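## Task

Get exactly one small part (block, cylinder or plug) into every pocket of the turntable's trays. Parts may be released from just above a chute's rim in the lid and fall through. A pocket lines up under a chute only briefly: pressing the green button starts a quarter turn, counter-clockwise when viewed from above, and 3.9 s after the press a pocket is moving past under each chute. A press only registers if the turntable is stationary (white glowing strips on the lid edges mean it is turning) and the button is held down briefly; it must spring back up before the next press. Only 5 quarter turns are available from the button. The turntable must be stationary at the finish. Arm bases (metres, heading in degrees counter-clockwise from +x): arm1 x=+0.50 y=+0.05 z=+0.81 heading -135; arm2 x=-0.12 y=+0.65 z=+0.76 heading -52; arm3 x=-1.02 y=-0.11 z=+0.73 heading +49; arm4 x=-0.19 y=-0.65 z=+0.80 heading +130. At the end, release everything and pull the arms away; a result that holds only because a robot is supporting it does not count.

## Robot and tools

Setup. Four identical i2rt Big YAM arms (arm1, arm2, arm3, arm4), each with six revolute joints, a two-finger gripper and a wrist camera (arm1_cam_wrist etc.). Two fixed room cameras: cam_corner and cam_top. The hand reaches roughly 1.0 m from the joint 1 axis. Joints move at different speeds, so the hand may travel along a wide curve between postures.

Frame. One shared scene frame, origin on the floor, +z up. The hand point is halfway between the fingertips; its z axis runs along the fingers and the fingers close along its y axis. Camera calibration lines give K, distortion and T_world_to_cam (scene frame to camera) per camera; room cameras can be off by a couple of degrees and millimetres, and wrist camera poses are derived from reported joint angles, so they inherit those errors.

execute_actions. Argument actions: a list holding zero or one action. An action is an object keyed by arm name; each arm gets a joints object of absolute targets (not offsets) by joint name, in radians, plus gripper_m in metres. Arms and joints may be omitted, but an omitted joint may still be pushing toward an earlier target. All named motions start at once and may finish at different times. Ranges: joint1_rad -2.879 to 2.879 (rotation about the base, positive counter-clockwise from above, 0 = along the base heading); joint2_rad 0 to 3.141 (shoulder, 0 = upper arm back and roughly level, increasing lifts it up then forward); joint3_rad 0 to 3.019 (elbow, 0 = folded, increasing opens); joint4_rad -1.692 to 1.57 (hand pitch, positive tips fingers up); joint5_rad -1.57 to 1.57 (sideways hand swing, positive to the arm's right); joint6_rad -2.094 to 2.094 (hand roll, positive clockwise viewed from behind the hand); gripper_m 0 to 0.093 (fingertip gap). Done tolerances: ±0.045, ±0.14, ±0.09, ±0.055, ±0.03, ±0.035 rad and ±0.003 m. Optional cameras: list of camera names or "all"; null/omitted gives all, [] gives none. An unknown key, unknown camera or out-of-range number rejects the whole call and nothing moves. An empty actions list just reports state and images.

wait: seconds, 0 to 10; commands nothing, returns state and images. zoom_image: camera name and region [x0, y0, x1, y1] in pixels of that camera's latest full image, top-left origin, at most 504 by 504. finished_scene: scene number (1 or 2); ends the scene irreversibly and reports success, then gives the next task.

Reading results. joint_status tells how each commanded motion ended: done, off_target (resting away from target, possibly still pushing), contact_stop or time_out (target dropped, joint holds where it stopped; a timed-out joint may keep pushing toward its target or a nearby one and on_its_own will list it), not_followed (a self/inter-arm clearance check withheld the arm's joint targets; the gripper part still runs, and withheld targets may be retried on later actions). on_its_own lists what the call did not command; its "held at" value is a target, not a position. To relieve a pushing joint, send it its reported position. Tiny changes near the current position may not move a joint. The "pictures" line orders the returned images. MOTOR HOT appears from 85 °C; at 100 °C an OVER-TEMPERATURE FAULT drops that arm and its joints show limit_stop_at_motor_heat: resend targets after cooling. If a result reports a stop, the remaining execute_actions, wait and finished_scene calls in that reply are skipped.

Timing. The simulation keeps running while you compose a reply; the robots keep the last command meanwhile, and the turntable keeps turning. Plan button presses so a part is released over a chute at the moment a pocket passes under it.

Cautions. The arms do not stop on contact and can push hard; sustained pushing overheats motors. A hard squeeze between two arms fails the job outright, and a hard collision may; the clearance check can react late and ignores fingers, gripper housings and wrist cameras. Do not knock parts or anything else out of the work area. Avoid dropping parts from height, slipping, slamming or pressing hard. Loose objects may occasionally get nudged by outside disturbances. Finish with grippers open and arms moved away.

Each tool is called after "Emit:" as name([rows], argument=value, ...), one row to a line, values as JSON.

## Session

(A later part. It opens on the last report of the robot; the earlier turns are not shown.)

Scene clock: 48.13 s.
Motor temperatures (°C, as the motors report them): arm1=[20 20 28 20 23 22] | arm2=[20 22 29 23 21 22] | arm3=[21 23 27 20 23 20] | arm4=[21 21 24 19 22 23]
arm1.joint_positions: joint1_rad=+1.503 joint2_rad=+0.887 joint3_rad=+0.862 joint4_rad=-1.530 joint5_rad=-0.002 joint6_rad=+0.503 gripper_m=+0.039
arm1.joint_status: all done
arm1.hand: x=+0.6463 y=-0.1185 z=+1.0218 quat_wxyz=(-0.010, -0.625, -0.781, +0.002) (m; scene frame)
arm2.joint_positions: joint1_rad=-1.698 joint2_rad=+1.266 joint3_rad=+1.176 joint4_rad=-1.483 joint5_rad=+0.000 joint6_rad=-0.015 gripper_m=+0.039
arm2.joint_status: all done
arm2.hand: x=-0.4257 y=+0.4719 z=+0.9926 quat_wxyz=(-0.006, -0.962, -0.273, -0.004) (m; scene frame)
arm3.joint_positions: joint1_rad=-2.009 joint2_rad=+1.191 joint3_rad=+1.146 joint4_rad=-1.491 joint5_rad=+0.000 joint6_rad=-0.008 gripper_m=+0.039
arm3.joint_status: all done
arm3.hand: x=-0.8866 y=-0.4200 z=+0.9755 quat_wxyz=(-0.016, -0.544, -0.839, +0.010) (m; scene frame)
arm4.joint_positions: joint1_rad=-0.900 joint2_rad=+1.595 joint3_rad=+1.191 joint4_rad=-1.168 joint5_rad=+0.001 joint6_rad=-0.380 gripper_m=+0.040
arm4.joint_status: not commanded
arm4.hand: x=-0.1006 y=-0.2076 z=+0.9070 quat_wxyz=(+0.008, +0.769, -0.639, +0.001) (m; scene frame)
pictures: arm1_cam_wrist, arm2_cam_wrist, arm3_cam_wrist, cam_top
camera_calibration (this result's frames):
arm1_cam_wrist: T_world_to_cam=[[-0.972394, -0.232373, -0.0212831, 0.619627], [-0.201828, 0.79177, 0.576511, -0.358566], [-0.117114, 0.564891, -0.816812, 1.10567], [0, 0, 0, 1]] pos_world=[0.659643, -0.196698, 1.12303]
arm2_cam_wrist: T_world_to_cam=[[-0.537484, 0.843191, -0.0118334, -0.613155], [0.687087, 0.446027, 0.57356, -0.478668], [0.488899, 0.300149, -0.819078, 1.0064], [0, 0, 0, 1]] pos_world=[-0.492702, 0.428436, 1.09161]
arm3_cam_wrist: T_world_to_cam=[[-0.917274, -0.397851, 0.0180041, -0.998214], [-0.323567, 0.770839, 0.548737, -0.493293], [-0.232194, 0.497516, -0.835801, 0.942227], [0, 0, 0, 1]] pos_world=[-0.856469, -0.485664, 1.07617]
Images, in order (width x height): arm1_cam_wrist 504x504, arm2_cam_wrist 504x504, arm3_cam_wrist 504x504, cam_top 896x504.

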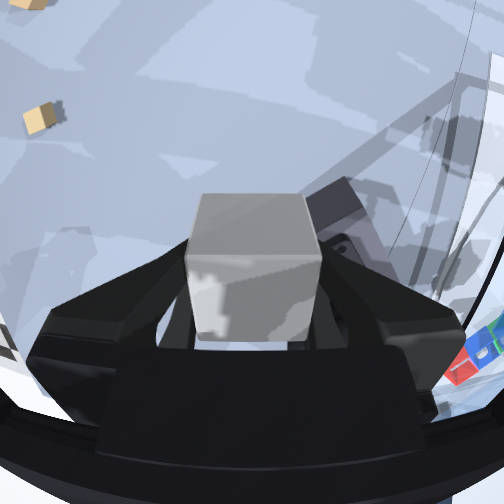

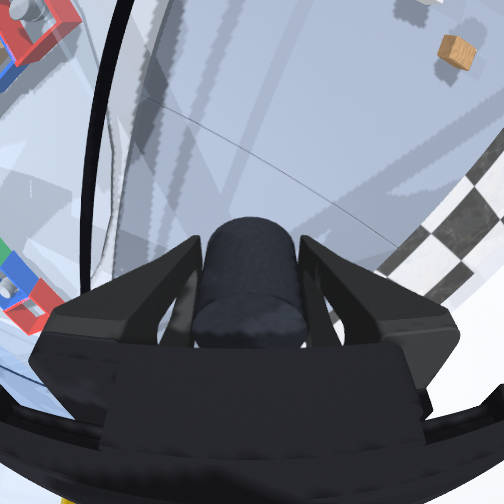

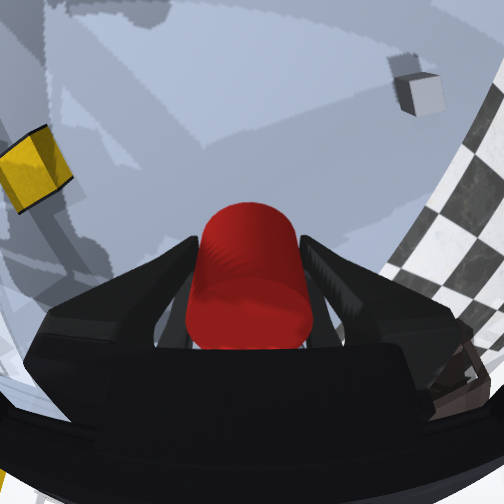

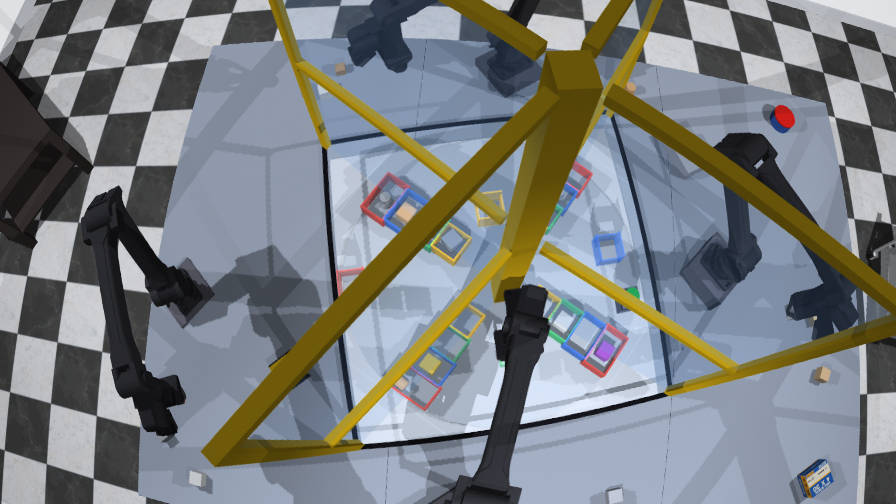

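Emit:
execute_actions([
  {"arm1":{"joints":{"joint1_rad":-0.42}},"arm2":{"joints":{"joint1_rad":-0.736,"joint6_rad":-0.305}},"arm3":{"joints":{"joint1_rad":-0.759}}},
], cameras=[])

Emit:
execute_actions([
  {"arm1":{"joints":{"joint2_rad":1.30,"joint3_rad":1.03,"joint4_rad":-1.285}},"arm2":{"joints":{"joint2_rad":1.555,"joint3_rad":1.472,"joint4_rad":-1.22}},"arm3":{"joints":{"joint2_rad":1.64,"joint3_rad":1.64,"joint4_rad":-1.40}}},
], cameras=["arm1_cam_wrist","arm2_cam_wrist","arm3_cam_wrist","cam_top"])

Scene clock: 50.40 s.
Motor temperatures (°C, as the motors report them): arm1=[20 20 28 20 23 22] | arm2=[20 22 29 23 21 22] | arm3=[21 23 27 20 23 20] | arm4=[21 22 24 19 22 23]
arm1.joint_positions: joint1_rad=-0.415 joint2_rad=+0.887 joint3_rad=+0.862 joint4_rad=-1.530 joint5_rad=+0.000 joint6_rad=+0.501 gripper_m=+0.039
arm1.joint_status: all done
arm1.hand: x=+0.2944 y=-0.0340 z=+1.0214 quat_wxyz=(-0.006, -0.998, +0.062, +0.007) (m; scene frame)
arm2.joint_positions: joint1_rad=-0.734 joint2_rad=+1.268 joint3_rad=+1.176 joint4_rad=-1.483 joint5_rad=+0.000 joint6_rad=-0.289 gripper_m=+0.039
arm2.joint_status: all done
arm2.hand: x=-0.1471 y=+0.3002 z=+0.9966 quat_wxyz=(-0.006, -0.625, -0.781, +0.000) (m; scene frame)
arm3.joint_positions: joint1_rad=-0.757 joint2_rad=+1.191 joint3_rad=+1.146 joint4_rad=-1.491 joint5_rad=+0.000 joint6_rad=-0.008 gripper_m=+0.039
arm3.joint_status: all done
arm3.hand: x=-0.6870 y=-0.0820 z=+0.9748 quat_wxyz=(-0.018, +0.051, -0.999, +0.001) (m; scene frame)
arm4.joint_positions: joint1_rad=-0.900 joint2_rad=+1.595 joint3_rad=+1.191 joint4_rad=-1.168 joint5_rad=+0.001 joint6_rad=-0.380 gripper_m=+0.040
arm4.joint_status: not commanded
arm4.hand: x=-0.1006 y=-0.2076 z=+0.9070 quat_wxyz=(+0.008, +0.769, -0.639, +0.001) (m; scene frame)
pictures: none
No camera images: the call's "cameras" was empty. Leave "cameras" out to get every camera's image.

Scene clock: 51.70 s.
Motor temperatures (°C, as the motors report them): arm1=[20 20 28 20 23 22] | arm2=[20 22 30 23 21 22] | arm3=[21 23 27 20 23 20] | arm4=[21 22 24 19 22 23]
arm1.joint_positions: joint1_rad=-0.415 joint2_rad=+1.314 joint3_rad=+0.986 joint4_rad=-1.300 joint5_rad=+0.000 joint6_rad=+0.501 gripper_m=+0.039
arm1.joint_status: all done
arm1.hand: x=+0.1847 y=-0.0777 z=+0.9553 quat_wxyz=(+0.010, -0.998, +0.062, -0.026) (m; scene frame)
arm2.joint_positions: joint1_rad=-0.734 joint2_rad=+1.553 joint3_rad=+1.415 joint4_rad=-1.231 joint5_rad=+0.000 joint6_rad=-0.290 gripper_m=+0.039
arm2.joint_status: all done
arm2.hand: x=-0.1578 y=+0.1431 z=+0.9835 quat_wxyz=(-0.064, -0.622, -0.776, +0.084) (m; scene frame)
arm3.joint_positions: joint1_rad=-0.757 joint2_rad=+1.632 joint3_rad=+1.584 joint4_rad=-1.403 joint5_rad=+0.000 joint6_rad=-0.008 gripper_m=+0.039
arm3.joint_status: all done
arm3.hand: x=-0.4987 y=-0.0642 z=+0.9726 quat_wxyz=(-0.061, +0.051, -0.997, -0.001) (m; scene frame)
arm4.joint_positions: joint1_rad=-0.900 joint2_rad=+1.595 joint3_rad=+1.191 joint4_rad=-1.168 joint5_rad=+0.001 joint6_rad=-0.380 gripper_m=+0.040
arm4.joint_status: not commanded
arm4.hand: x=-0.1006 y=-0.2076 z=+0.9070 quat_wxyz=(+0.008, +0.769, -0.639, +0.001) (m; scene frame)
pictures: arm1_cam_wrist, arm2_cam_wrist, arm3_cam_wrist, cam_top
camera_calibration (this result's frames):
arm1_cam_wrist: T_world_to_cam=[[0.110888, 0.993791, 0.00916583, 0.0449966], [0.769547, -0.0916959, 0.631972, -0.746702], [0.628888, -0.0630249, -0.774937, 0.747612], [0, 0, 0, 1]] pos_world=[0.0994688, -0.0660686, 1.05084]
arm2_cam_wrist: T_world_to_cam=[[-0.972637, -0.225637, 0.0553658, -0.173847], [-0.186909, 0.901484, 0.390374, -0.533825], [-0.137994, 0.369343, -0.91899, 0.956055], [0, 0, 0, 1]] pos_world=[-0.136937, 0.088896, 1.09662]
arm3_cam_wrist: T_world_to_cam=[[0.089624, -0.995771, 0.0202054, -0.0391923], [-0.87638, -0.069207, 0.476622, -0.899938], [-0.473207, -0.0604243, -0.878876, 0.738733], [0, 0, 0, 1]] pos_world=[-0.435602, -0.0566712, 1.07898]
Images, in order (width x height): arm1_cam_wrist 504x504, arm2_cam_wrist 504x504, arm3_cam_wrist 504x504, cam_top 896x504.

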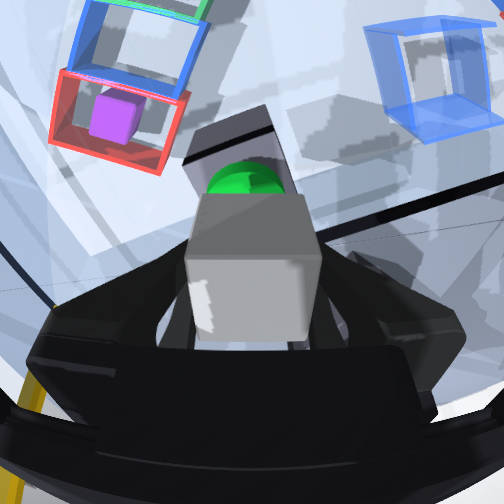

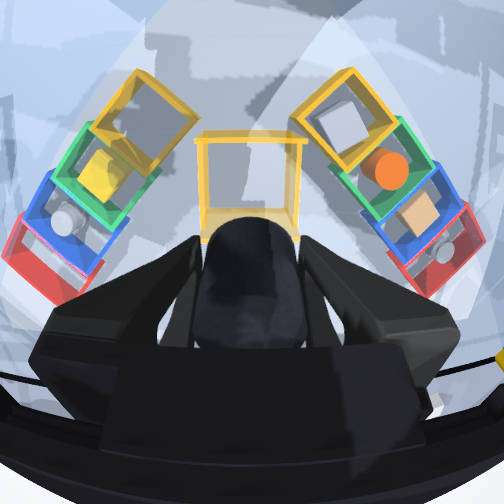

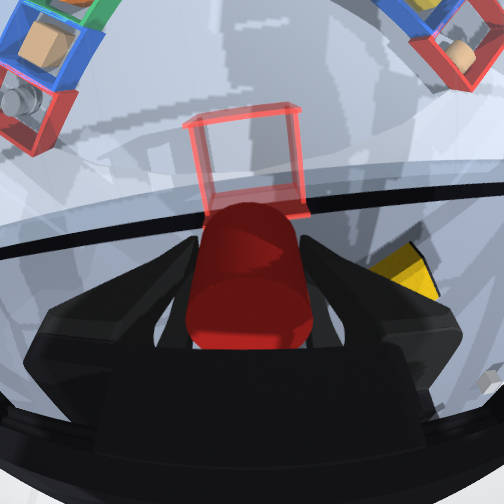

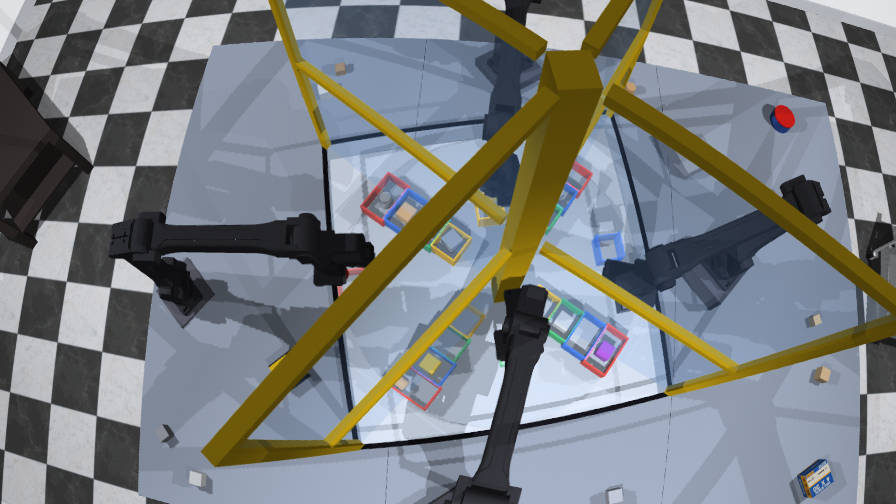

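Emit:
execute_actions(actions=[], cameras=[])

Emit:
execute_actions([
  {"arm1":{"joints":{"joint2_rad":1.45}},"arm2":{"joints":{"joint2_rad":1.67,"joint3_rad":1.49,"joint4_rad":-1.19,"gripper_m":0.024}},"arm3":{"joints":{"joint2_rad":1.74,"gripper_m":0.024}}},
], cameras=[])

Emit:
execute_actions([
  {"arm1":{"joints":{"joint1_rad":-0.80,"joint2_rad":1.35,"joint4_rad":-1.195,"joint6_rad":-0.225}}},
], cameras=["arm1_cam_wrist","arm2_cam_wrist"])

Scene clock: 52.50 s.
Motor temperatures (°C, as the motors report them): arm1=[20 20 28 20 23 22] | arm2=[20 22 30 23 21 22] | arm3=[21 23 27 20 23 20] | arm4=[21 22 24 19 22 23]
arm1.joint_positions: joint1_rad=-0.415 joint2_rad=+1.314 joint3_rad=+0.986 joint4_rad=-1.300 joint5_rad=+0.000 joint6_rad=+0.501 gripper_m=+0.039
arm1.joint_status: all done
arm1.hand: x=+0.1847 y=-0.0777 z=+0.9553 quat_wxyz=(+0.010, -0.998, +0.062, -0.026) (m; scene frame)
arm2.joint_positions: joint1_rad=-0.734 joint2_rad=+1.553 joint3_rad=+1.415 joint4_rad=-1.231 joint5_rad=+0.000 joint6_rad=-0.290 gripper_m=+0.039
arm2.joint_status: all done
arm2.hand: x=-0.1578 y=+0.1431 z=+0.9835 quat_wxyz=(-0.064, -0.622, -0.776, +0.084) (m; scene frame)
arm3.joint_positions: joint1_rad=-0.757 joint2_rad=+1.632 joint3_rad=+1.584 joint4_rad=-1.403 joint5_rad=+0.000 joint6_rad=-0.008 gripper_m=+0.039
arm3.joint_status: all done
arm3.hand: x=-0.4987 y=-0.0642 z=+0.9726 quat_wxyz=(-0.061, +0.051, -0.997, -0.001) (m; scene frame)
arm4.joint_positions: joint1_rad=-0.900 joint2_rad=+1.595 joint3_rad=+1.191 joint4_rad=-1.168 joint5_rad=+0.001 joint6_rad=-0.380 gripper_m=+0.040
arm4.joint_status: not commanded
arm4.hand: x=-0.1006 y=-0.2076 z=+0.9070 quat_wxyz=(+0.008, +0.769, -0.639, +0.001) (m; scene frame)
pictures: none
No camera images: the call's "cameras" was empty. Leave "cameras" out to get every camera's image.

Scene clock: 53.63 s.
Motor temperatures (°C, as the motors report them): arm1=[20 20 28 20 23 22] | arm2=[20 22 30 23 21 22] | arm3=[21 23 27 20 23 20] | arm4=[21 22 24 19 22 23]
arm1.joint_positions: joint1_rad=-0.415 joint2_rad=+1.425 joint3_rad=+1.007 joint4_rad=-1.300 joint5_rad=-0.003 joint6_rad=+0.501 gripper_m=+0.039
arm1.joint_status: all done
arm1.hand: x=+0.1775 y=-0.0812 z=+0.9267 quat_wxyz=(+0.028, -0.995, +0.062, -0.067) (m; scene frame)
arm2.joint_positions: joint1_rad=-0.734 joint2_rad=+1.671 joint3_rad=+1.447 joint4_rad=-1.200 joint5_rad=+0.000 joint6_rad=-0.290 gripper_m=+0.039
arm2.joint_status: gripper_m off_target (ended at +0.039, target +0.024); the others done
arm2.hand: x=-0.1591 y=+0.1175 z=+0.9393 quat_wxyz=(-0.049, -0.623, -0.778, +0.061) (m; scene frame)
arm3.joint_positions: joint1_rad=-0.757 joint2_rad=+1.736 joint3_rad=+1.597 joint4_rad=-1.403 joint5_rad=+0.000 joint6_rad=-0.008 gripper_m=+0.039
arm3.joint_status: gripper_m off_target (ended at +0.039, target +0.024); the others done
arm3.hand: x=-0.4859 y=-0.0631 z=+0.9246 quat_wxyz=(-0.015, +0.051, -0.999, +0.001) (m; scene frame)
arm4.joint_positions: joint1_rad=-0.900 joint2_rad=+1.595 joint3_rad=+1.191 joint4_rad=-1.168 joint5_rad=+0.001 joint6_rad=-0.380 gripper_m=+0.040
arm4.joint_status: not commanded
arm4.hand: x=-0.1006 y=-0.2076 z=+0.9070 quat_wxyz=(+0.008, +0.769, -0.639, +0.001) (m; scene frame)
pictures: none
No camera images: the call's "cameras" was empty. Leave "cameras" out to get every camera's image.

Scene clock: 55.33 s.
Motor temperatures (°C, as the motors report them): arm1=[20 20 28 20 23 22] | arm2=[20 23 30 23 21 22] | arm3=[21 23 27 20 23 20] | arm4=[21 22 24 19 22 23]
arm1.joint_positions: joint1_rad=-0.803 joint2_rad=+1.361 joint3_rad=+1.007 joint4_rad=-1.212 joint5_rad=-0.002 joint6_rad=-0.211 gripper_m=+0.039
arm1.joint_status: all done
arm1.hand: x=+0.1310 y=+0.0507 z=+0.9459 quat_wxyz=(-0.003, -0.995, -0.100, +0.003) (m; scene frame)
arm2.joint_positions: joint1_rad=-0.734 joint2_rad=+1.671 joint3_rad=+1.447 joint4_rad=-1.200 joint5_rad=+0.000 joint6_rad=-0.290 gripper_m=+0.039
arm2.joint_status: not commanded
arm2.hand: x=-0.1591 y=+0.1175 z=+0.9393 quat_wxyz=(-0.049, -0.623, -0.778, +0.061) (m; scene frame)
arm3.joint_positions: joint1_rad=-0.757 joint2_rad=+1.736 joint3_rad=+1.597 joint4_rad=-1.403 joint5_rad=+0.000 joint6_rad=-0.008 gripper_m=+0.039
arm3.joint_status: not commanded
arm3.hand: x=-0.4859 y=-0.0631 z=+0.9246 quat_wxyz=(-0.015, +0.051, -0.999, +0.001) (m; scene frame)
arm4.joint_positions: joint1_rad=-0.900 joint2_rad=+1.595 joint3_rad=+1.191 joint4_rad=-1.168 joint5_rad=+0.001 joint6_rad=-0.380 gripper_m=+0.040
arm4.joint_status: not commanded
arm4.hand: x=-0.1006 y=-0.2076 z=+0.9070 quat_wxyz=(+0.008, +0.769, -0.639, +0.001) (m; scene frame)
pictures: arm1_cam_wrist, arm2_cam_wrist
camera_calibration (this result's frames):
arm1_cam_wrist: T_world_to_cam=[[-0.212316, 0.977039, -0.0177752, -0.00794225], [0.78963, 0.18225, 0.585892, -0.660642], [0.575679, 0.110359, -0.810194, 0.813765], [0, 0, 0, 1]] pos_world=[0.0515087, 0.038356, 1.04623]
arm2_cam_wrist: T_world_to_cam=[[-0.972685, -0.228787, 0.0392379, -0.16293], [-0.188984, 0.878661, 0.438452, -0.536552], [-0.134789, 0.41906, -0.897898, 0.899574], [0, 0, 0, 1]] pos_world=[-0.138627, 0.0571955, 1.04937]
Images, in order (width x height): arm1_cam_wrist 504x504, arm2_cam_wrist 504x504.

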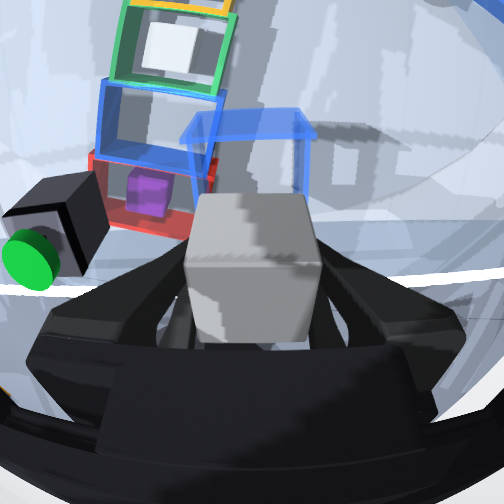

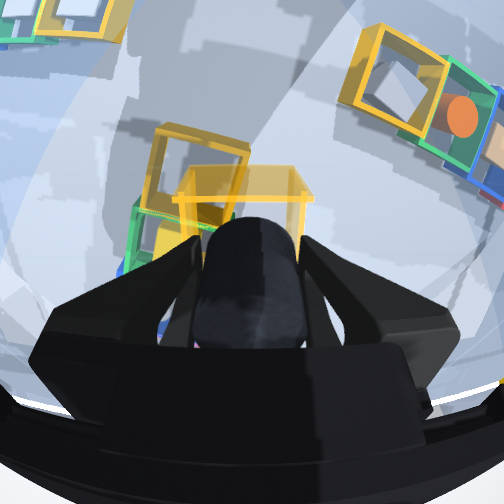

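Emit:
execute_actions([
  {"arm1":{"joints":{"joint2_rad":1.435}},"arm2":{"joints":{"joint4_rad":-1.24}}},
], cameras=[])

Emit:
wait(seconds=0.08)

Emit:
execute_actions([
  {"arm1":{"joints":{"gripper_m":0.065}},"arm2":{"joints":{"gripper_m":0.065}},"arm4":{"joints":{"gripper_m":0.065}}},
])

Scene clock: 56.30 s.
Motor temperatures (°C, as the motors report them): arm1=[20 20 28 20 23 22] | arm2=[20 23 30 23 21 22] | arm3=[21 23 27 20 23 20] | arm4=[21 22 24 19 22 23]
arm1.joint_positions: joint1_rad=-0.803 joint2_rad=+1.443 joint3_rad=+1.007 joint4_rad=-1.211 joint5_rad=-0.002 joint6_rad=-0.212 gripper_m=+0.039
arm1.joint_status: all done
arm1.hand: x=+0.1316 y=+0.0506 z=+0.9175 quat_wxyz=(-0.007, -0.994, -0.101, -0.038) (m; scene frame)
arm2.joint_positions: joint1_rad=-0.734 joint2_rad=+1.671 joint3_rad=+1.447 joint4_rad=-1.230 joint5_rad=+0.000 joint6_rad=-0.290 gripper_m=+0.039
arm2.joint_status: all done
arm2.hand: x=-0.1586 y=+0.1247 z=+0.9382 quat_wxyz=(-0.041, -0.624, -0.779, +0.049) (m; scene frame)
arm3.joint_positions: joint1_rad=-0.757 joint2_rad=+1.736 joint3_rad=+1.597 joint4_rad=-1.403 joint5_rad=+0.000 joint6_rad=-0.008 gripper_m=+0.039
arm3.joint_status: not commanded
arm3.hand: x=-0.4859 y=-0.0631 z=+0.9246 quat_wxyz=(-0.015, +0.051, -0.999, +0.001) (m; scene frame)
arm4.joint_positions: joint1_rad=-0.900 joint2_rad=+1.595 joint3_rad=+1.191 joint4_rad=-1.168 joint5_rad=+0.001 joint6_rad=-0.380 gripper_m=+0.040
arm4.joint_status: not commanded
arm4.hand: x=-0.1006 y=-0.2076 z=+0.9070 quat_wxyz=(+0.008, +0.769, -0.639, +0.001) (m; scene frame)
pictures: none
No camera images: the call's "cameras" was empty. Leave "cameras" out to get every camera's image.

Scene clock: 56.40 s.
Motor temperatures (°C, as the motors report them): arm1=[20 20 28 20 23 22] | arm2=[20 23 30 23 21 22] | arm3=[21 23 27 20 23 20] | arm4=[21 22 24 19 22 23]
arm1.joint_positions: joint1_rad=-0.803 joint2_rad=+1.443 joint3_rad=+1.007 joint4_rad=-1.211 joint5_rad=-0.002 joint6_rad=-0.212 gripper_m=+0.039
arm1.joint_status: all done
arm1.hand: x=+0.1316 y=+0.0506 z=+0.9175 quat_wxyz=(-0.007, -0.994, -0.101, -0.038) (m; scene frame)
arm2.joint_positions: joint1_rad=-0.734 joint2_rad=+1.671 joint3_rad=+1.447 joint4_rad=-1.230 joint5_rad=+0.000 joint6_rad=-0.290 gripper_m=+0.039
arm2.joint_status: all done
arm2.hand: x=-0.1586 y=+0.1247 z=+0.9382 quat_wxyz=(-0.041, -0.624, -0.779, +0.049) (m; scene frame)
arm3.joint_positions: joint1_rad=-0.757 joint2_rad=+1.736 joint3_rad=+1.597 joint4_rad=-1.403 joint5_rad=+0.000 joint6_rad=-0.008 gripper_m=+0.039
arm3.joint_status: not commanded
arm3.hand: x=-0.4859 y=-0.0631 z=+0.9246 quat_wxyz=(-0.015, +0.051, -0.999, +0.001) (m; scene frame)
arm4.joint_positions: joint1_rad=-0.900 joint2_rad=+1.595 joint3_rad=+1.191 joint4_rad=-1.168 joint5_rad=+0.001 joint6_rad=-0.380 gripper_m=+0.040
arm4.joint_status: not commanded
arm4.hand: x=-0.1006 y=-0.2076 z=+0.9070 quat_wxyz=(+0.008, +0.769, -0.639, +0.001) (m; scene frame)
wait: 0.10 s; no rest
pictures: arm1_cam_wrist, arm2_cam_wrist, arm3_cam_wrist, arm4_cam_wrist, cam_corner, cam_top
camera_calibration (this result's frames):
arm1_cam_wrist: T_world_to_cam=[[-0.210848, 0.97686, -0.0358992, 0.00824292], [0.7391, 0.183349, 0.648163, -0.694925], [0.639746, 0.110131, -0.760655, 0.736529], [0, 0, 0, 1]] pos_world=[0.0441648, 0.038247, 1.01096]
arm2_cam_wrist: T_world_to_cam=[[-0.972686, -0.230107, 0.0305499, -0.152454], [-0.190162, 0.865385, 0.463623, -0.564429], [-0.133121, 0.44515, -0.885506, 0.881127], [0, 0, 0, 1]] pos_world=[-0.138327, 0.0611343, 1.04658]
arm3_cam_wrist: T_world_to_cam=[[0.0912116, -0.99562, 0.0205402, -0.0378362], [-0.829351, -0.0645295, 0.554989, -0.915069], [-0.551232, -0.0676565, -0.831604, 0.620604], [0, 0, 0, 1]] pos_world=[-0.413365, -0.0547316, 1.02473]
arm4_cam_wrist: T_world_to_cam=[[0.984367, 0.175557, -0.0142234, 0.146931], [0.149366, -0.789254, 0.595625, -0.683229], [0.0933399, -0.588437, -0.803137, 0.739524], [0, 0, 0, 1]] pos_world=[-0.11161, -0.129872, 1.00298]
Images, in order (width x height): arm1_cam_wrist 504x504, arm2_cam_wrist 504x504, arm3_cam_wrist 504x504, arm4_cam_wrist 504x504, cam_corner 896x504, cam_top 896x504.

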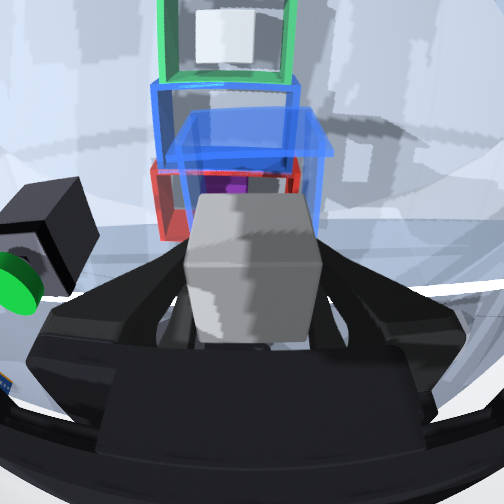

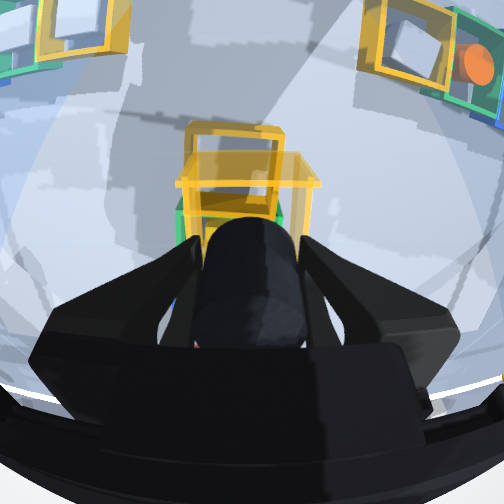

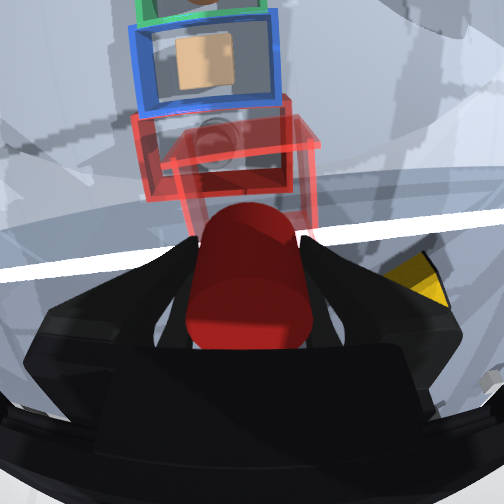

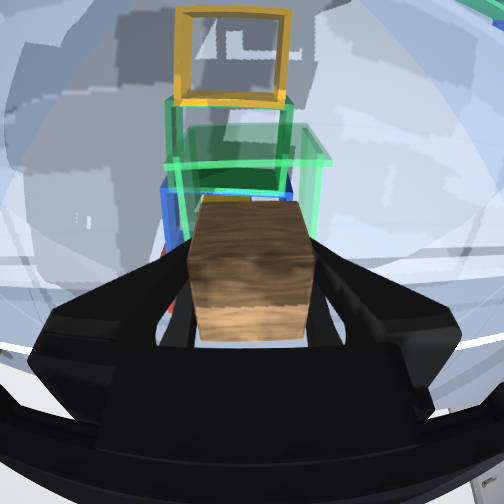

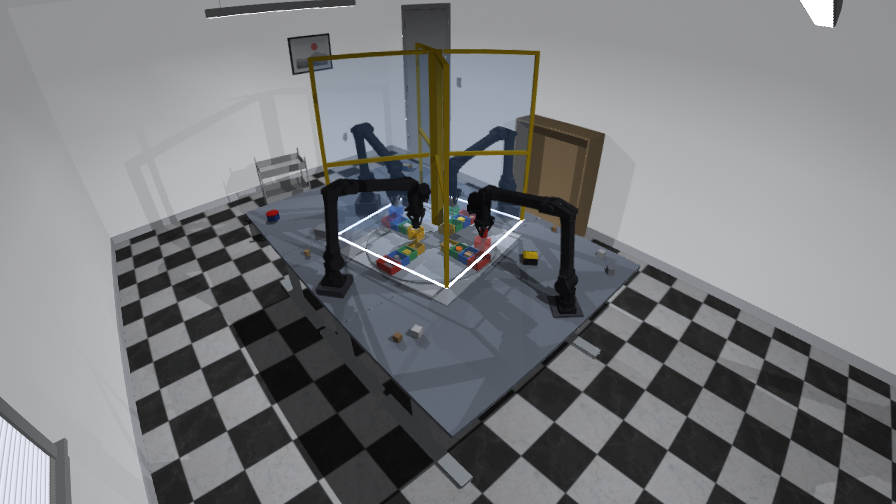

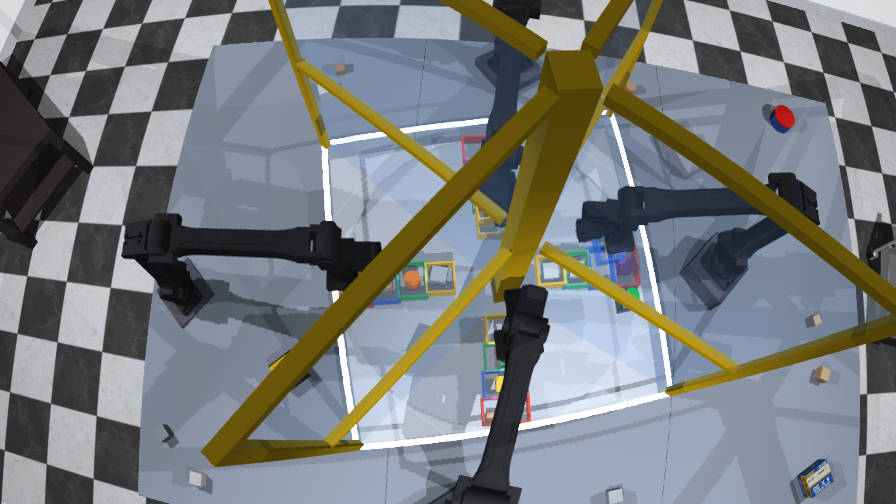

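Scene clock: 56.97 s.
Motor temperatures (°C, as the motors report them): arm1=[20 20 28 20 23 22] | arm2=[20 23 30 23 21 22] | arm3=[21 23 28 20 23 20] | arm4=[21 22 24 19 22 23]
arm1.joint_positions: joint1_rad=-0.803 joint2_rad=+1.443 joint3_rad=+1.007 joint4_rad=-1.211 joint5_rad=-0.002 joint6_rad=-0.212 gripper_m=+0.065
arm1.joint_status: all done
arm1.hand: x=+0.1316 y=+0.0506 z=+0.9175 quat_wxyz=(-0.007, -0.994, -0.101, -0.038) (m; scene frame)
arm2.joint_positions: joint1_rad=-0.734 joint2_rad=+1.671 joint3_rad=+1.447 joint4_rad=-1.230 joint5_rad=+0.000 joint6_rad=-0.290 gripper_m=+0.065
arm2.joint_status: all done
arm2.hand: x=-0.1586 y=+0.1247 z=+0.9382 quat_wxyz=(-0.041, -0.624, -0.779, +0.049) (m; scene frame)
arm3.joint_positions: joint1_rad=-0.757 joint2_rad=+1.736 joint3_rad=+1.597 joint4_rad=-1.403 joint5_rad=+0.000 joint6_rad=-0.008 gripper_m=+0.039
arm3.joint_status: not commanded
arm3.hand: x=-0.4859 y=-0.0631 z=+0.9246 quat_wxyz=(-0.015, +0.051, -0.999, +0.001) (m; scene frame)
arm4.joint_positions: joint1_rad=-0.900 joint2_rad=+1.595 joint3_rad=+1.191 joint4_rad=-1.168 joint5_rad=+0.001 joint6_rad=-0.380 gripper_m=+0.065
arm4.joint_status: all done
arm4.hand: x=-0.1006 y=-0.2076 z=+0.9070 quat_wxyz=(+0.008, +0.769, -0.639, +0.001) (m; scene frame)
pictures: arm1_cam_wrist, arm2_cam_wrist, arm3_cam_wrist, arm4_cam_wrist, cam_corner, cam_top
camera_calibration (this result's frames):
arm1_cam_wrist: T_world_to_cam=[[-0.210848, 0.97686, -0.0358992, 0.00824292], [0.7391, 0.183349, 0.648163, -0.694925], [0.639746, 0.110131, -0.760655, 0.736529], [0, 0, 0, 1]] pos_world=[0.0441648, 0.038247, 1.01096]
arm2_cam_wrist: T_world_to_cam=[[-0.972686, -0.230107, 0.0305499, -0.152454], [-0.190162, 0.865385, 0.463623, -0.564429], [-0.133121, 0.44515, -0.885506, 0.881127], [0, 0, 0, 1]] pos_world=[-0.138327, 0.0611343, 1.04658]
arm3_cam_wrist: T_world_to_cam=[[0.0912116, -0.99562, 0.0205402, -0.0378362], [-0.829351, -0.0645295, 0.554989, -0.915069], [-0.551232, -0.0676565, -0.831604, 0.620604], [0, 0, 0, 1]] pos_world=[-0.413365, -0.0547316, 1.02473]
arm4_cam_wrist: T_world_to_cam=[[0.984434, 0.175181, -0.0142192, 0.146856], [0.149062, -0.789308, 0.595628, -0.683274], [0.0931194, -0.588476, -0.803134, 0.739491], [0, 0, 0, 1]] pos_world=[-0.111581, -0.129867, 1.00298]
Images, in order (width x height): arm1_cam_wrist 504x504, arm2_cam_wrist 504x504, arm3_cam_wrist 504x504, arm4_cam_wrist 504x504, cam_corner 896x504, cam_top 896x504.

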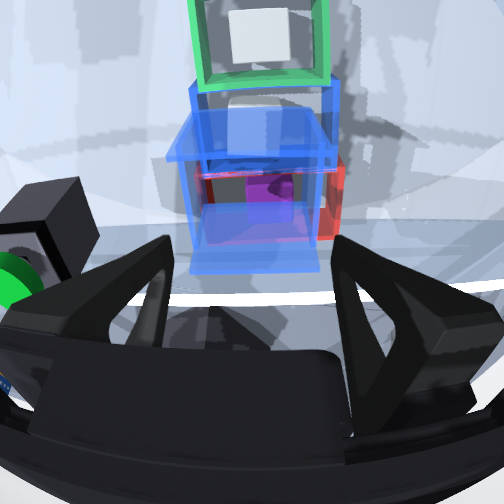

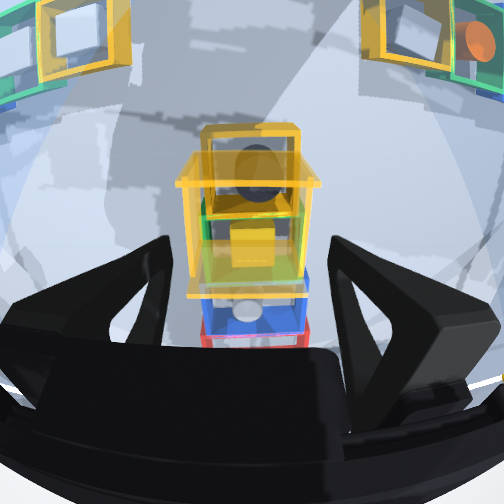

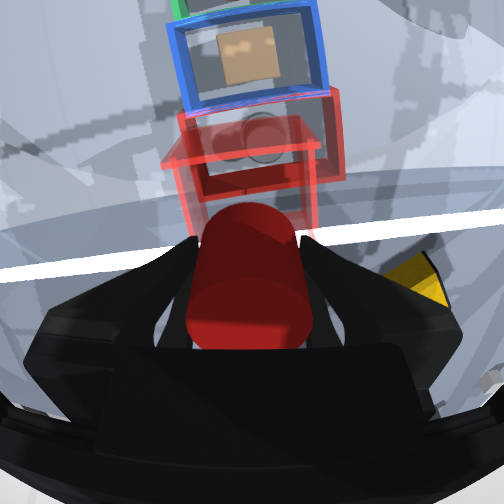

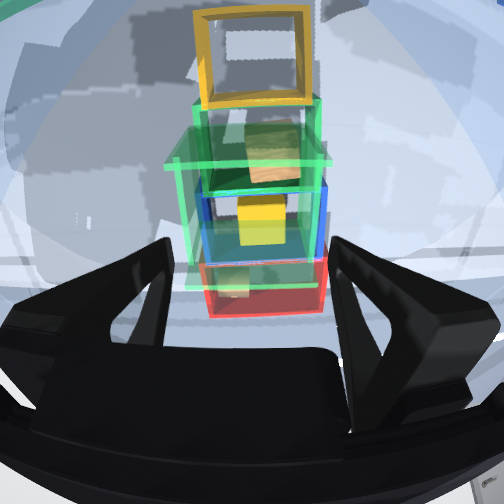

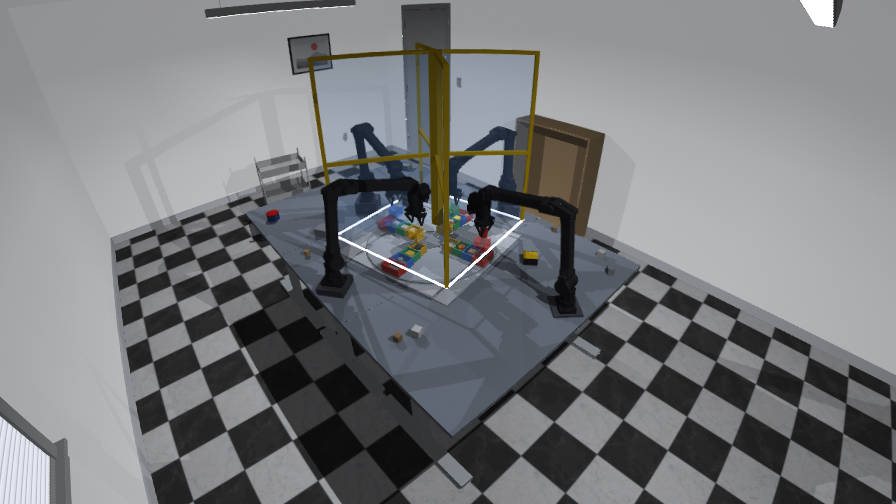

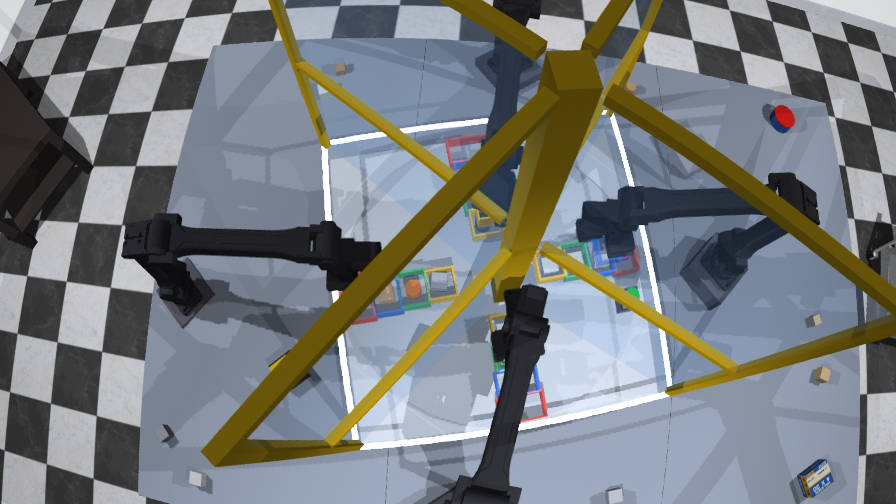

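Emit:
zoom_image(camera="cam_top", region=[290, 40, 390, 110])

Emit:
zoom_image(camera="cam_corner", region=[370, 305, 450, 360])

Region (290, 40, 390, 110) of cam_top's 896x504 image, scaled by 5.040, with more detail than that image has; it fills the top 353 rows of this view, and the rest is white.

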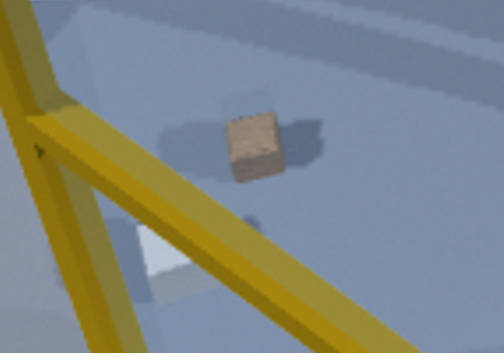

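Region (370, 305, 450, 360) of cam_corner's 896x504 image, scaled by 6.300, with more detail than that image has; it fills the top 346 rows of this view, and the rest is white.

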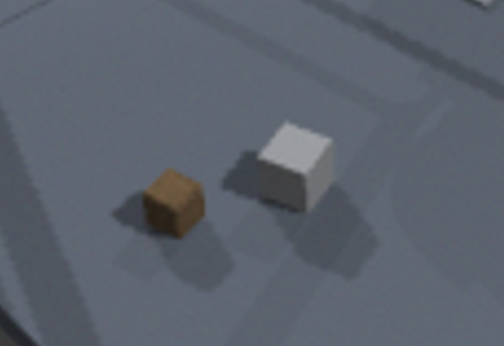

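Emit:
execute_actions([
  {"arm1":{"joints":{"joint2_rad":1.29,"joint6_rad":0.2,"gripper_m":0.0}},"arm2":{"joints":{"joint2_rad":1.42,"joint3_rad":1.305,"joint4_rad":-1.465,"joint6_rad":-0.22,"gripper_m":0.062}},"arm4":{"joints":{"joint2_rad":1.15,"joint4_rad":-1.55}}},
], cameras=[])

Emit:
execute_actions([
  {"arm1":{"joints":{"joint1_rad":-0.42,"joint3_rad":0.93,"joint6_rad":0.5}},"arm2":{"joints":{"joint1_rad":-2.145}},"arm4":{"joints":{"joint2_rad":0.6,"joint3_rad":0.8,"joint4_rad":-1.5}}},
])

Scene clock: 60.70 s.
Motor temperatures (°C, as the motors report them): arm1=[20 20 28 20 23 22] | arm2=[20 23 31 23 21 22] | arm3=[21 23 28 20 23 20] | arm4=[21 22 24 19 22 23]
arm1.joint_positions: joint1_rad=-0.803 joint2_rad=+1.283 joint3_rad=+1.007 joint4_rad=-1.211 joint5_rad=-0.002 joint6_rad=+0.186 gripper_m=+0.001
arm1.joint_status: all done
arm1.hand: x=+0.1325 y=+0.0508 z=+0.9730 quat_wxyz=(-0.007, -0.994, +0.098, +0.041) (m; scene frame)
arm2.joint_positions: joint1_rad=-0.734 joint2_rad=+1.403 joint3_rad=+1.318 joint4_rad=-1.456 joint5_rad=+0.000 joint6_rad=-0.236 gripper_m=+0.062
arm2.joint_status: all done
arm2.hand: x=-0.1513 y=+0.2402 z=+1.0027 quat_wxyz=(-0.016, -0.646, -0.763, +0.013) (m; scene frame)
arm3.joint_positions: joint1_rad=-0.757 joint2_rad=+1.736 joint3_rad=+1.597 joint4_rad=-1.403 joint5_rad=+0.000 joint6_rad=-0.008 gripper_m=+0.039
arm3.joint_status: not commanded
arm3.hand: x=-0.4859 y=-0.0631 z=+0.9246 quat_wxyz=(-0.015, +0.051, -0.999, +0.001) (m; scene frame)
arm4.joint_positions: joint1_rad=-0.900 joint2_rad=+1.136 joint3_rad=+1.191 joint4_rad=-1.542 joint5_rad=+0.001 joint6_rad=-0.380 gripper_m=+0.065
arm4.joint_status: all done
arm4.hand: x=-0.1231 y=-0.3273 z=+1.0759 quat_wxyz=(-0.030, +0.768, -0.639, -0.020) (m; scene frame)
pictures: none
No camera images: the call's "cameras" was empty. Leave "cameras" out to get every camera's image.

Scene clock: 62.40 s.
Motor temperatures (°C, as the motors report them): arm1=[20 20 28 20 23 22] | arm2=[20 23 30 23 21 22] | arm3=[21 23 28 20 23 20] | arm4=[21 22 24 19 22 23]
arm1.joint_positions: joint1_rad=-0.420 joint2_rad=+1.289 joint3_rad=+0.926 joint4_rad=-1.209 joint5_rad=-0.002 joint6_rad=+0.487 gripper_m=+0.001
arm1.joint_status: all done
arm1.hand: x=+0.1846 y=-0.0764 z=+0.9413 quat_wxyz=(-0.003, -0.998, +0.057, -0.001) (m; scene frame)
arm2.joint_positions: joint1_rad=-2.150 joint2_rad=+1.413 joint3_rad=+1.318 joint4_rad=-1.456 joint5_rad=+0.001 joint6_rad=-0.234 gripper_m=+0.062
arm2.joint_status: all done
arm2.hand: x=-0.5354 y=+0.6175 z=+0.9908 quat_wxyz=(-0.005, -0.987, -0.159, +0.006) (m; scene frame)
arm3.joint_positions: joint1_rad=-0.757 joint2_rad=+1.736 joint3_rad=+1.597 joint4_rad=-1.403 joint5_rad=+0.000 joint6_rad=-0.008 gripper_m=+0.039
arm3.joint_status: not commanded
arm3.hand: x=-0.4859 y=-0.0631 z=+0.9246 quat_wxyz=(-0.015, +0.051, -0.999, +0.001) (m; scene frame)
arm4.joint_positions: joint1_rad=-0.900 joint2_rad=+0.602 joint3_rad=+0.801 joint4_rad=-1.506 joint5_rad=+0.001 joint6_rad=-0.380 gripper_m=+0.065
arm4.joint_status: all done
arm4.hand: x=-0.1505 y=-0.4641 z=+1.0382 quat_wxyz=(-0.109, +0.763, -0.635, -0.063) (m; scene frame)
pictures: arm1_cam_wrist, arm2_cam_wrist, arm3_cam_wrist, arm4_cam_wrist, cam_corner, cam_top
camera_calibration (this result's frames):
arm1_cam_wrist: T_world_to_cam=[[0.101049, 0.994709, -0.0185409, 0.0717844], [0.802406, -0.0704679, 0.592603, -0.705039], [0.588161, -0.0747592, -0.805281, 0.772177], [0, 0, 0, 1]] pos_world=[0.10431, -0.0633598, 1.04096]
arm2_cam_wrist: T_world_to_cam=[[-0.327401, 0.944871, -0.00530634, -0.7517], [0.782305, 0.274212, 0.559291, -0.296051], [0.529912, 0.178961, -0.828955, 1.12143], [0, 0, 0, 1]] pos_world=[-0.608762, 0.590748, 1.0912]
arm3_cam_wrist: T_world_to_cam=[[0.0912116, -0.99562, 0.0205402, -0.0378362], [-0.829351, -0.0645295, 0.554989, -0.915069], [-0.551232, -0.0676565, -0.831604, 0.620604], [0, 0, 0, 1]] pos_world=[-0.413365, -0.0547316, 1.02473]
arm4_cam_wrist: T_world_to_cam=[[0.983009, 0.164507, 0.0814327, 0.138371], [0.122092, -0.917243, 0.379156, -0.795145], [0.137067, -0.362772, -0.921743, 0.933119], [0, 0, 0, 1]] pos_world=[-0.16684, -0.413594, 1.15031]
Images, in order (width x height): arm1_cam_wrist 504x504, arm2_cam_wrist 504x504, arm3_cam_wrist 504x504, arm4_cam_wrist 504x504, cam_corner 896x504, cam_top 896x504.

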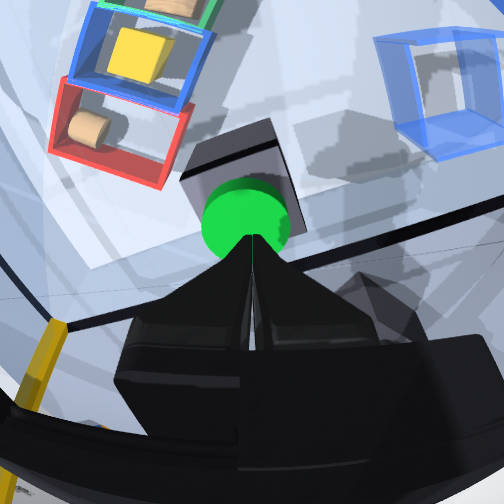

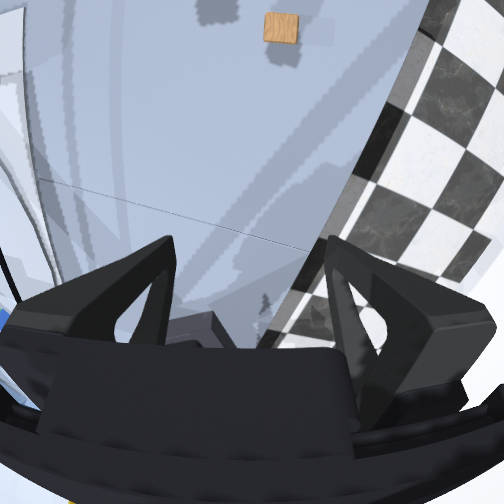

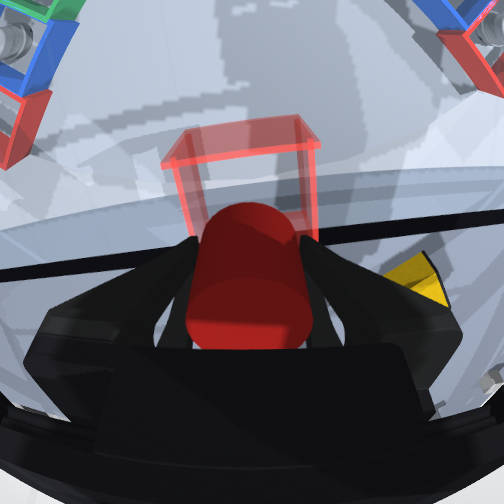

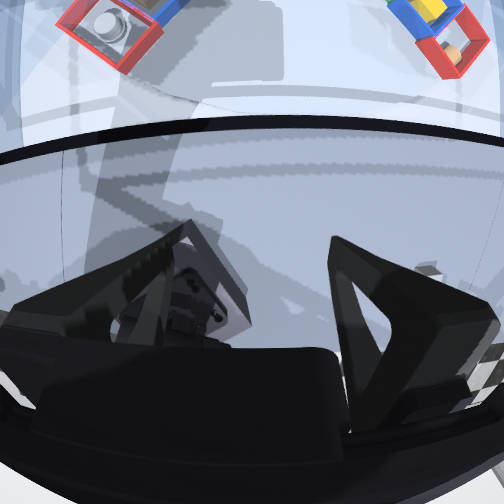

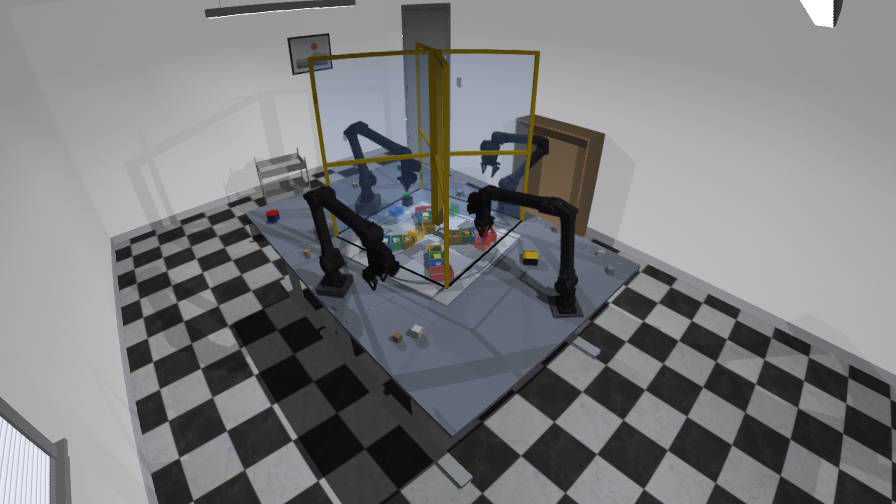

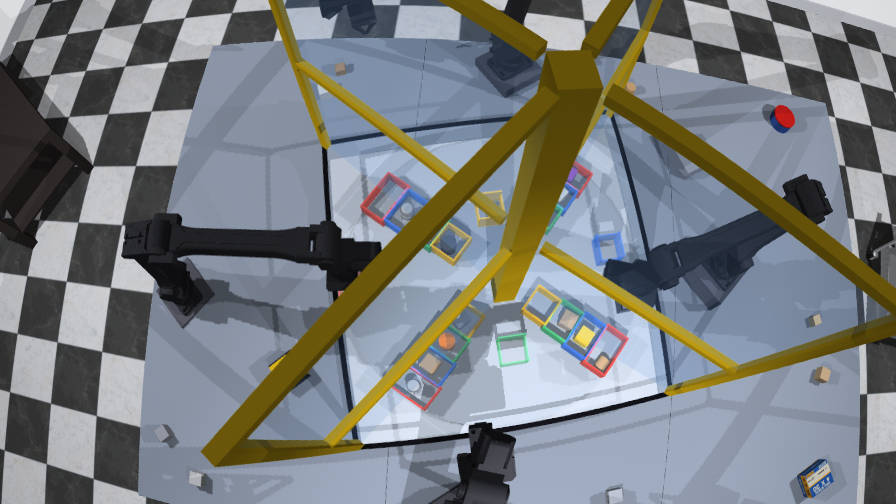

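Emit:
execute_actions(actions=[], cameras=[])

Emit:
execute_actions([
  {"arm1":{"joints":{"joint2_rad":1.435}},"arm2":{"joints":{"joint1_rad":-2.17,"joint2_rad":1.945,"joint4_rad":-0.963}}},
], cameras=["arm2_cam_wrist","arm3_cam_wrist"])

Scene clock: 62.93 s.
Motor temperatures (°C, as the motors report them): arm1=[20 20 28 20 23 22] | arm2=[20 23 30 23 21 22] | arm3=[21 23 28 20 23 20] | arm4=[21 22 24 19 22 23]
arm1.joint_positions: joint1_rad=-0.420 joint2_rad=+1.289 joint3_rad=+0.926 joint4_rad=-1.209 joint5_rad=-0.002 joint6_rad=+0.487 gripper_m=+0.001
arm1.joint_status: all done
arm1.hand: x=+0.1846 y=-0.0764 z=+0.9413 quat_wxyz=(-0.003, -0.998, +0.057, -0.001) (m; scene frame)
arm2.joint_positions: joint1_rad=-2.150 joint2_rad=+1.413 joint3_rad=+1.318 joint4_rad=-1.456 joint5_rad=+0.001 joint6_rad=-0.234 gripper_m=+0.062
arm2.joint_status: all done
arm2.hand: x=-0.5354 y=+0.6175 z=+0.9908 quat_wxyz=(-0.005, -0.987, -0.159, +0.006) (m; scene frame)
arm3.joint_positions: joint1_rad=-0.757 joint2_rad=+1.736 joint3_rad=+1.597 joint4_rad=-1.403 joint5_rad=+0.000 joint6_rad=-0.008 gripper_m=+0.039
arm3.joint_status: not commanded
arm3.hand: x=-0.4859 y=-0.0631 z=+0.9246 quat_wxyz=(-0.015, +0.051, -0.999, +0.001) (m; scene frame)
arm4.joint_positions: joint1_rad=-0.900 joint2_rad=+0.602 joint3_rad=+0.801 joint4_rad=-1.506 joint5_rad=+0.001 joint6_rad=-0.380 gripper_m=+0.065
arm4.joint_status: all done
arm4.hand: x=-0.1505 y=-0.4641 z=+1.0382 quat_wxyz=(-0.109, +0.763, -0.635, -0.063) (m; scene frame)
pictures: none
No camera images: the call's "cameras" was empty. Leave "cameras" out to get every camera's image.

Scene clock: 64.13 s.
Motor temperatures (°C, as the motors report them): arm1=[20 20 28 20 23 22] | arm2=[20 23 30 23 21 22] | arm3=[21 23 28 20 23 20] | arm4=[21 22 24 19 22 23]
arm1.joint_positions: joint1_rad=-0.420 joint2_rad=+1.383 joint3_rad=+0.945 joint4_rad=-1.209 joint5_rad=+0.000 joint6_rad=+0.487 gripper_m=+0.001
arm1.joint_status: all done
arm1.hand: x=+0.1782 y=-0.0786 z=+0.9178 quat_wxyz=(+0.014, -0.998, +0.057, -0.034) (m; scene frame)
arm2.joint_positions: joint1_rad=-2.163 joint2_rad=+1.938 joint3_rad=+1.307 joint4_rad=-0.974 joint5_rad=+0.002 joint6_rad=-0.233 gripper_m=+0.062
arm2.joint_status: all done
arm2.hand: x=-0.6399 y=+0.6126 z=+0.7454 quat_wxyz=(-0.007, -0.988, -0.152, -0.021) (m; scene frame)
arm3.joint_positions: joint1_rad=-0.757 joint2_rad=+1.736 joint3_rad=+1.597 joint4_rad=-1.403 joint5_rad=+0.000 joint6_rad=-0.008 gripper_m=+0.039
arm3.joint_status: not commanded
arm3.hand: x=-0.4859 y=-0.0631 z=+0.9246 quat_wxyz=(-0.015, +0.051, -0.999, +0.001) (m; scene frame)
arm4.joint_positions: joint1_rad=-0.900 joint2_rad=+0.602 joint3_rad=+0.801 joint4_rad=-1.506 joint5_rad=+0.001 joint6_rad=-0.380 gripper_m=+0.065
arm4.joint_status: not commanded
arm4.hand: x=-0.1505 y=-0.4641 z=+1.0382 quat_wxyz=(-0.109, +0.763, -0.635, -0.063) (m; scene frame)
pictures: arm2_cam_wrist, arm3_cam_wrist
camera_calibration (this result's frames):
arm2_cam_wrist: T_world_to_cam=[[-0.314038, 0.949253, -0.0172677, -0.767816], [0.754732, 0.260636, 0.602037, -0.116919], [0.575986, 0.17603, -0.798281, 0.982691], [0, 0, 0, 1]] pos_world=[-0.718897, 0.586342, 0.841595]
arm3_cam_wrist: T_world_to_cam=[[0.0912116, -0.99562, 0.0205402, -0.0378362], [-0.829351, -0.0645295, 0.554989, -0.915069], [-0.551232, -0.0676565, -0.831604, 0.620604], [0, 0, 0, 1]] pos_world=[-0.413365, -0.0547316, 1.02473]
Images, in order (width x height): arm2_cam_wrist 504x504, arm3_cam_wrist 504x504.

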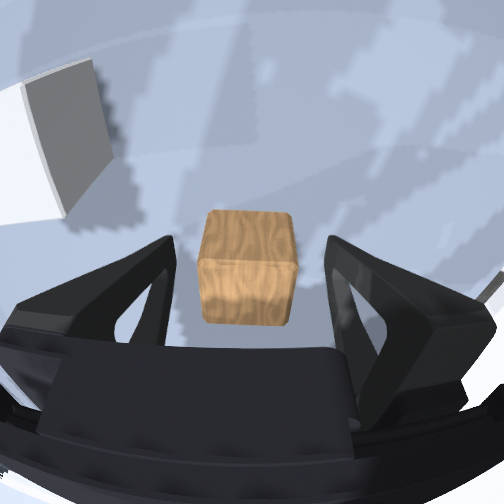

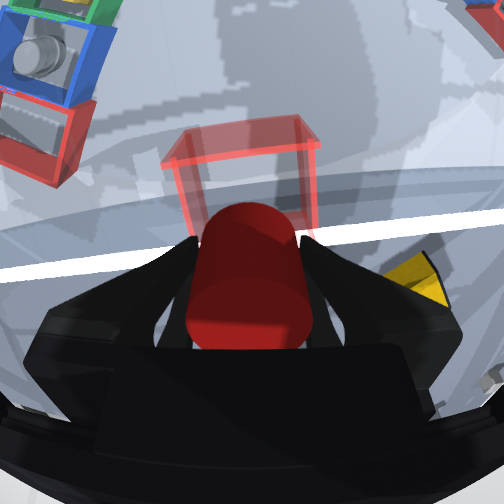

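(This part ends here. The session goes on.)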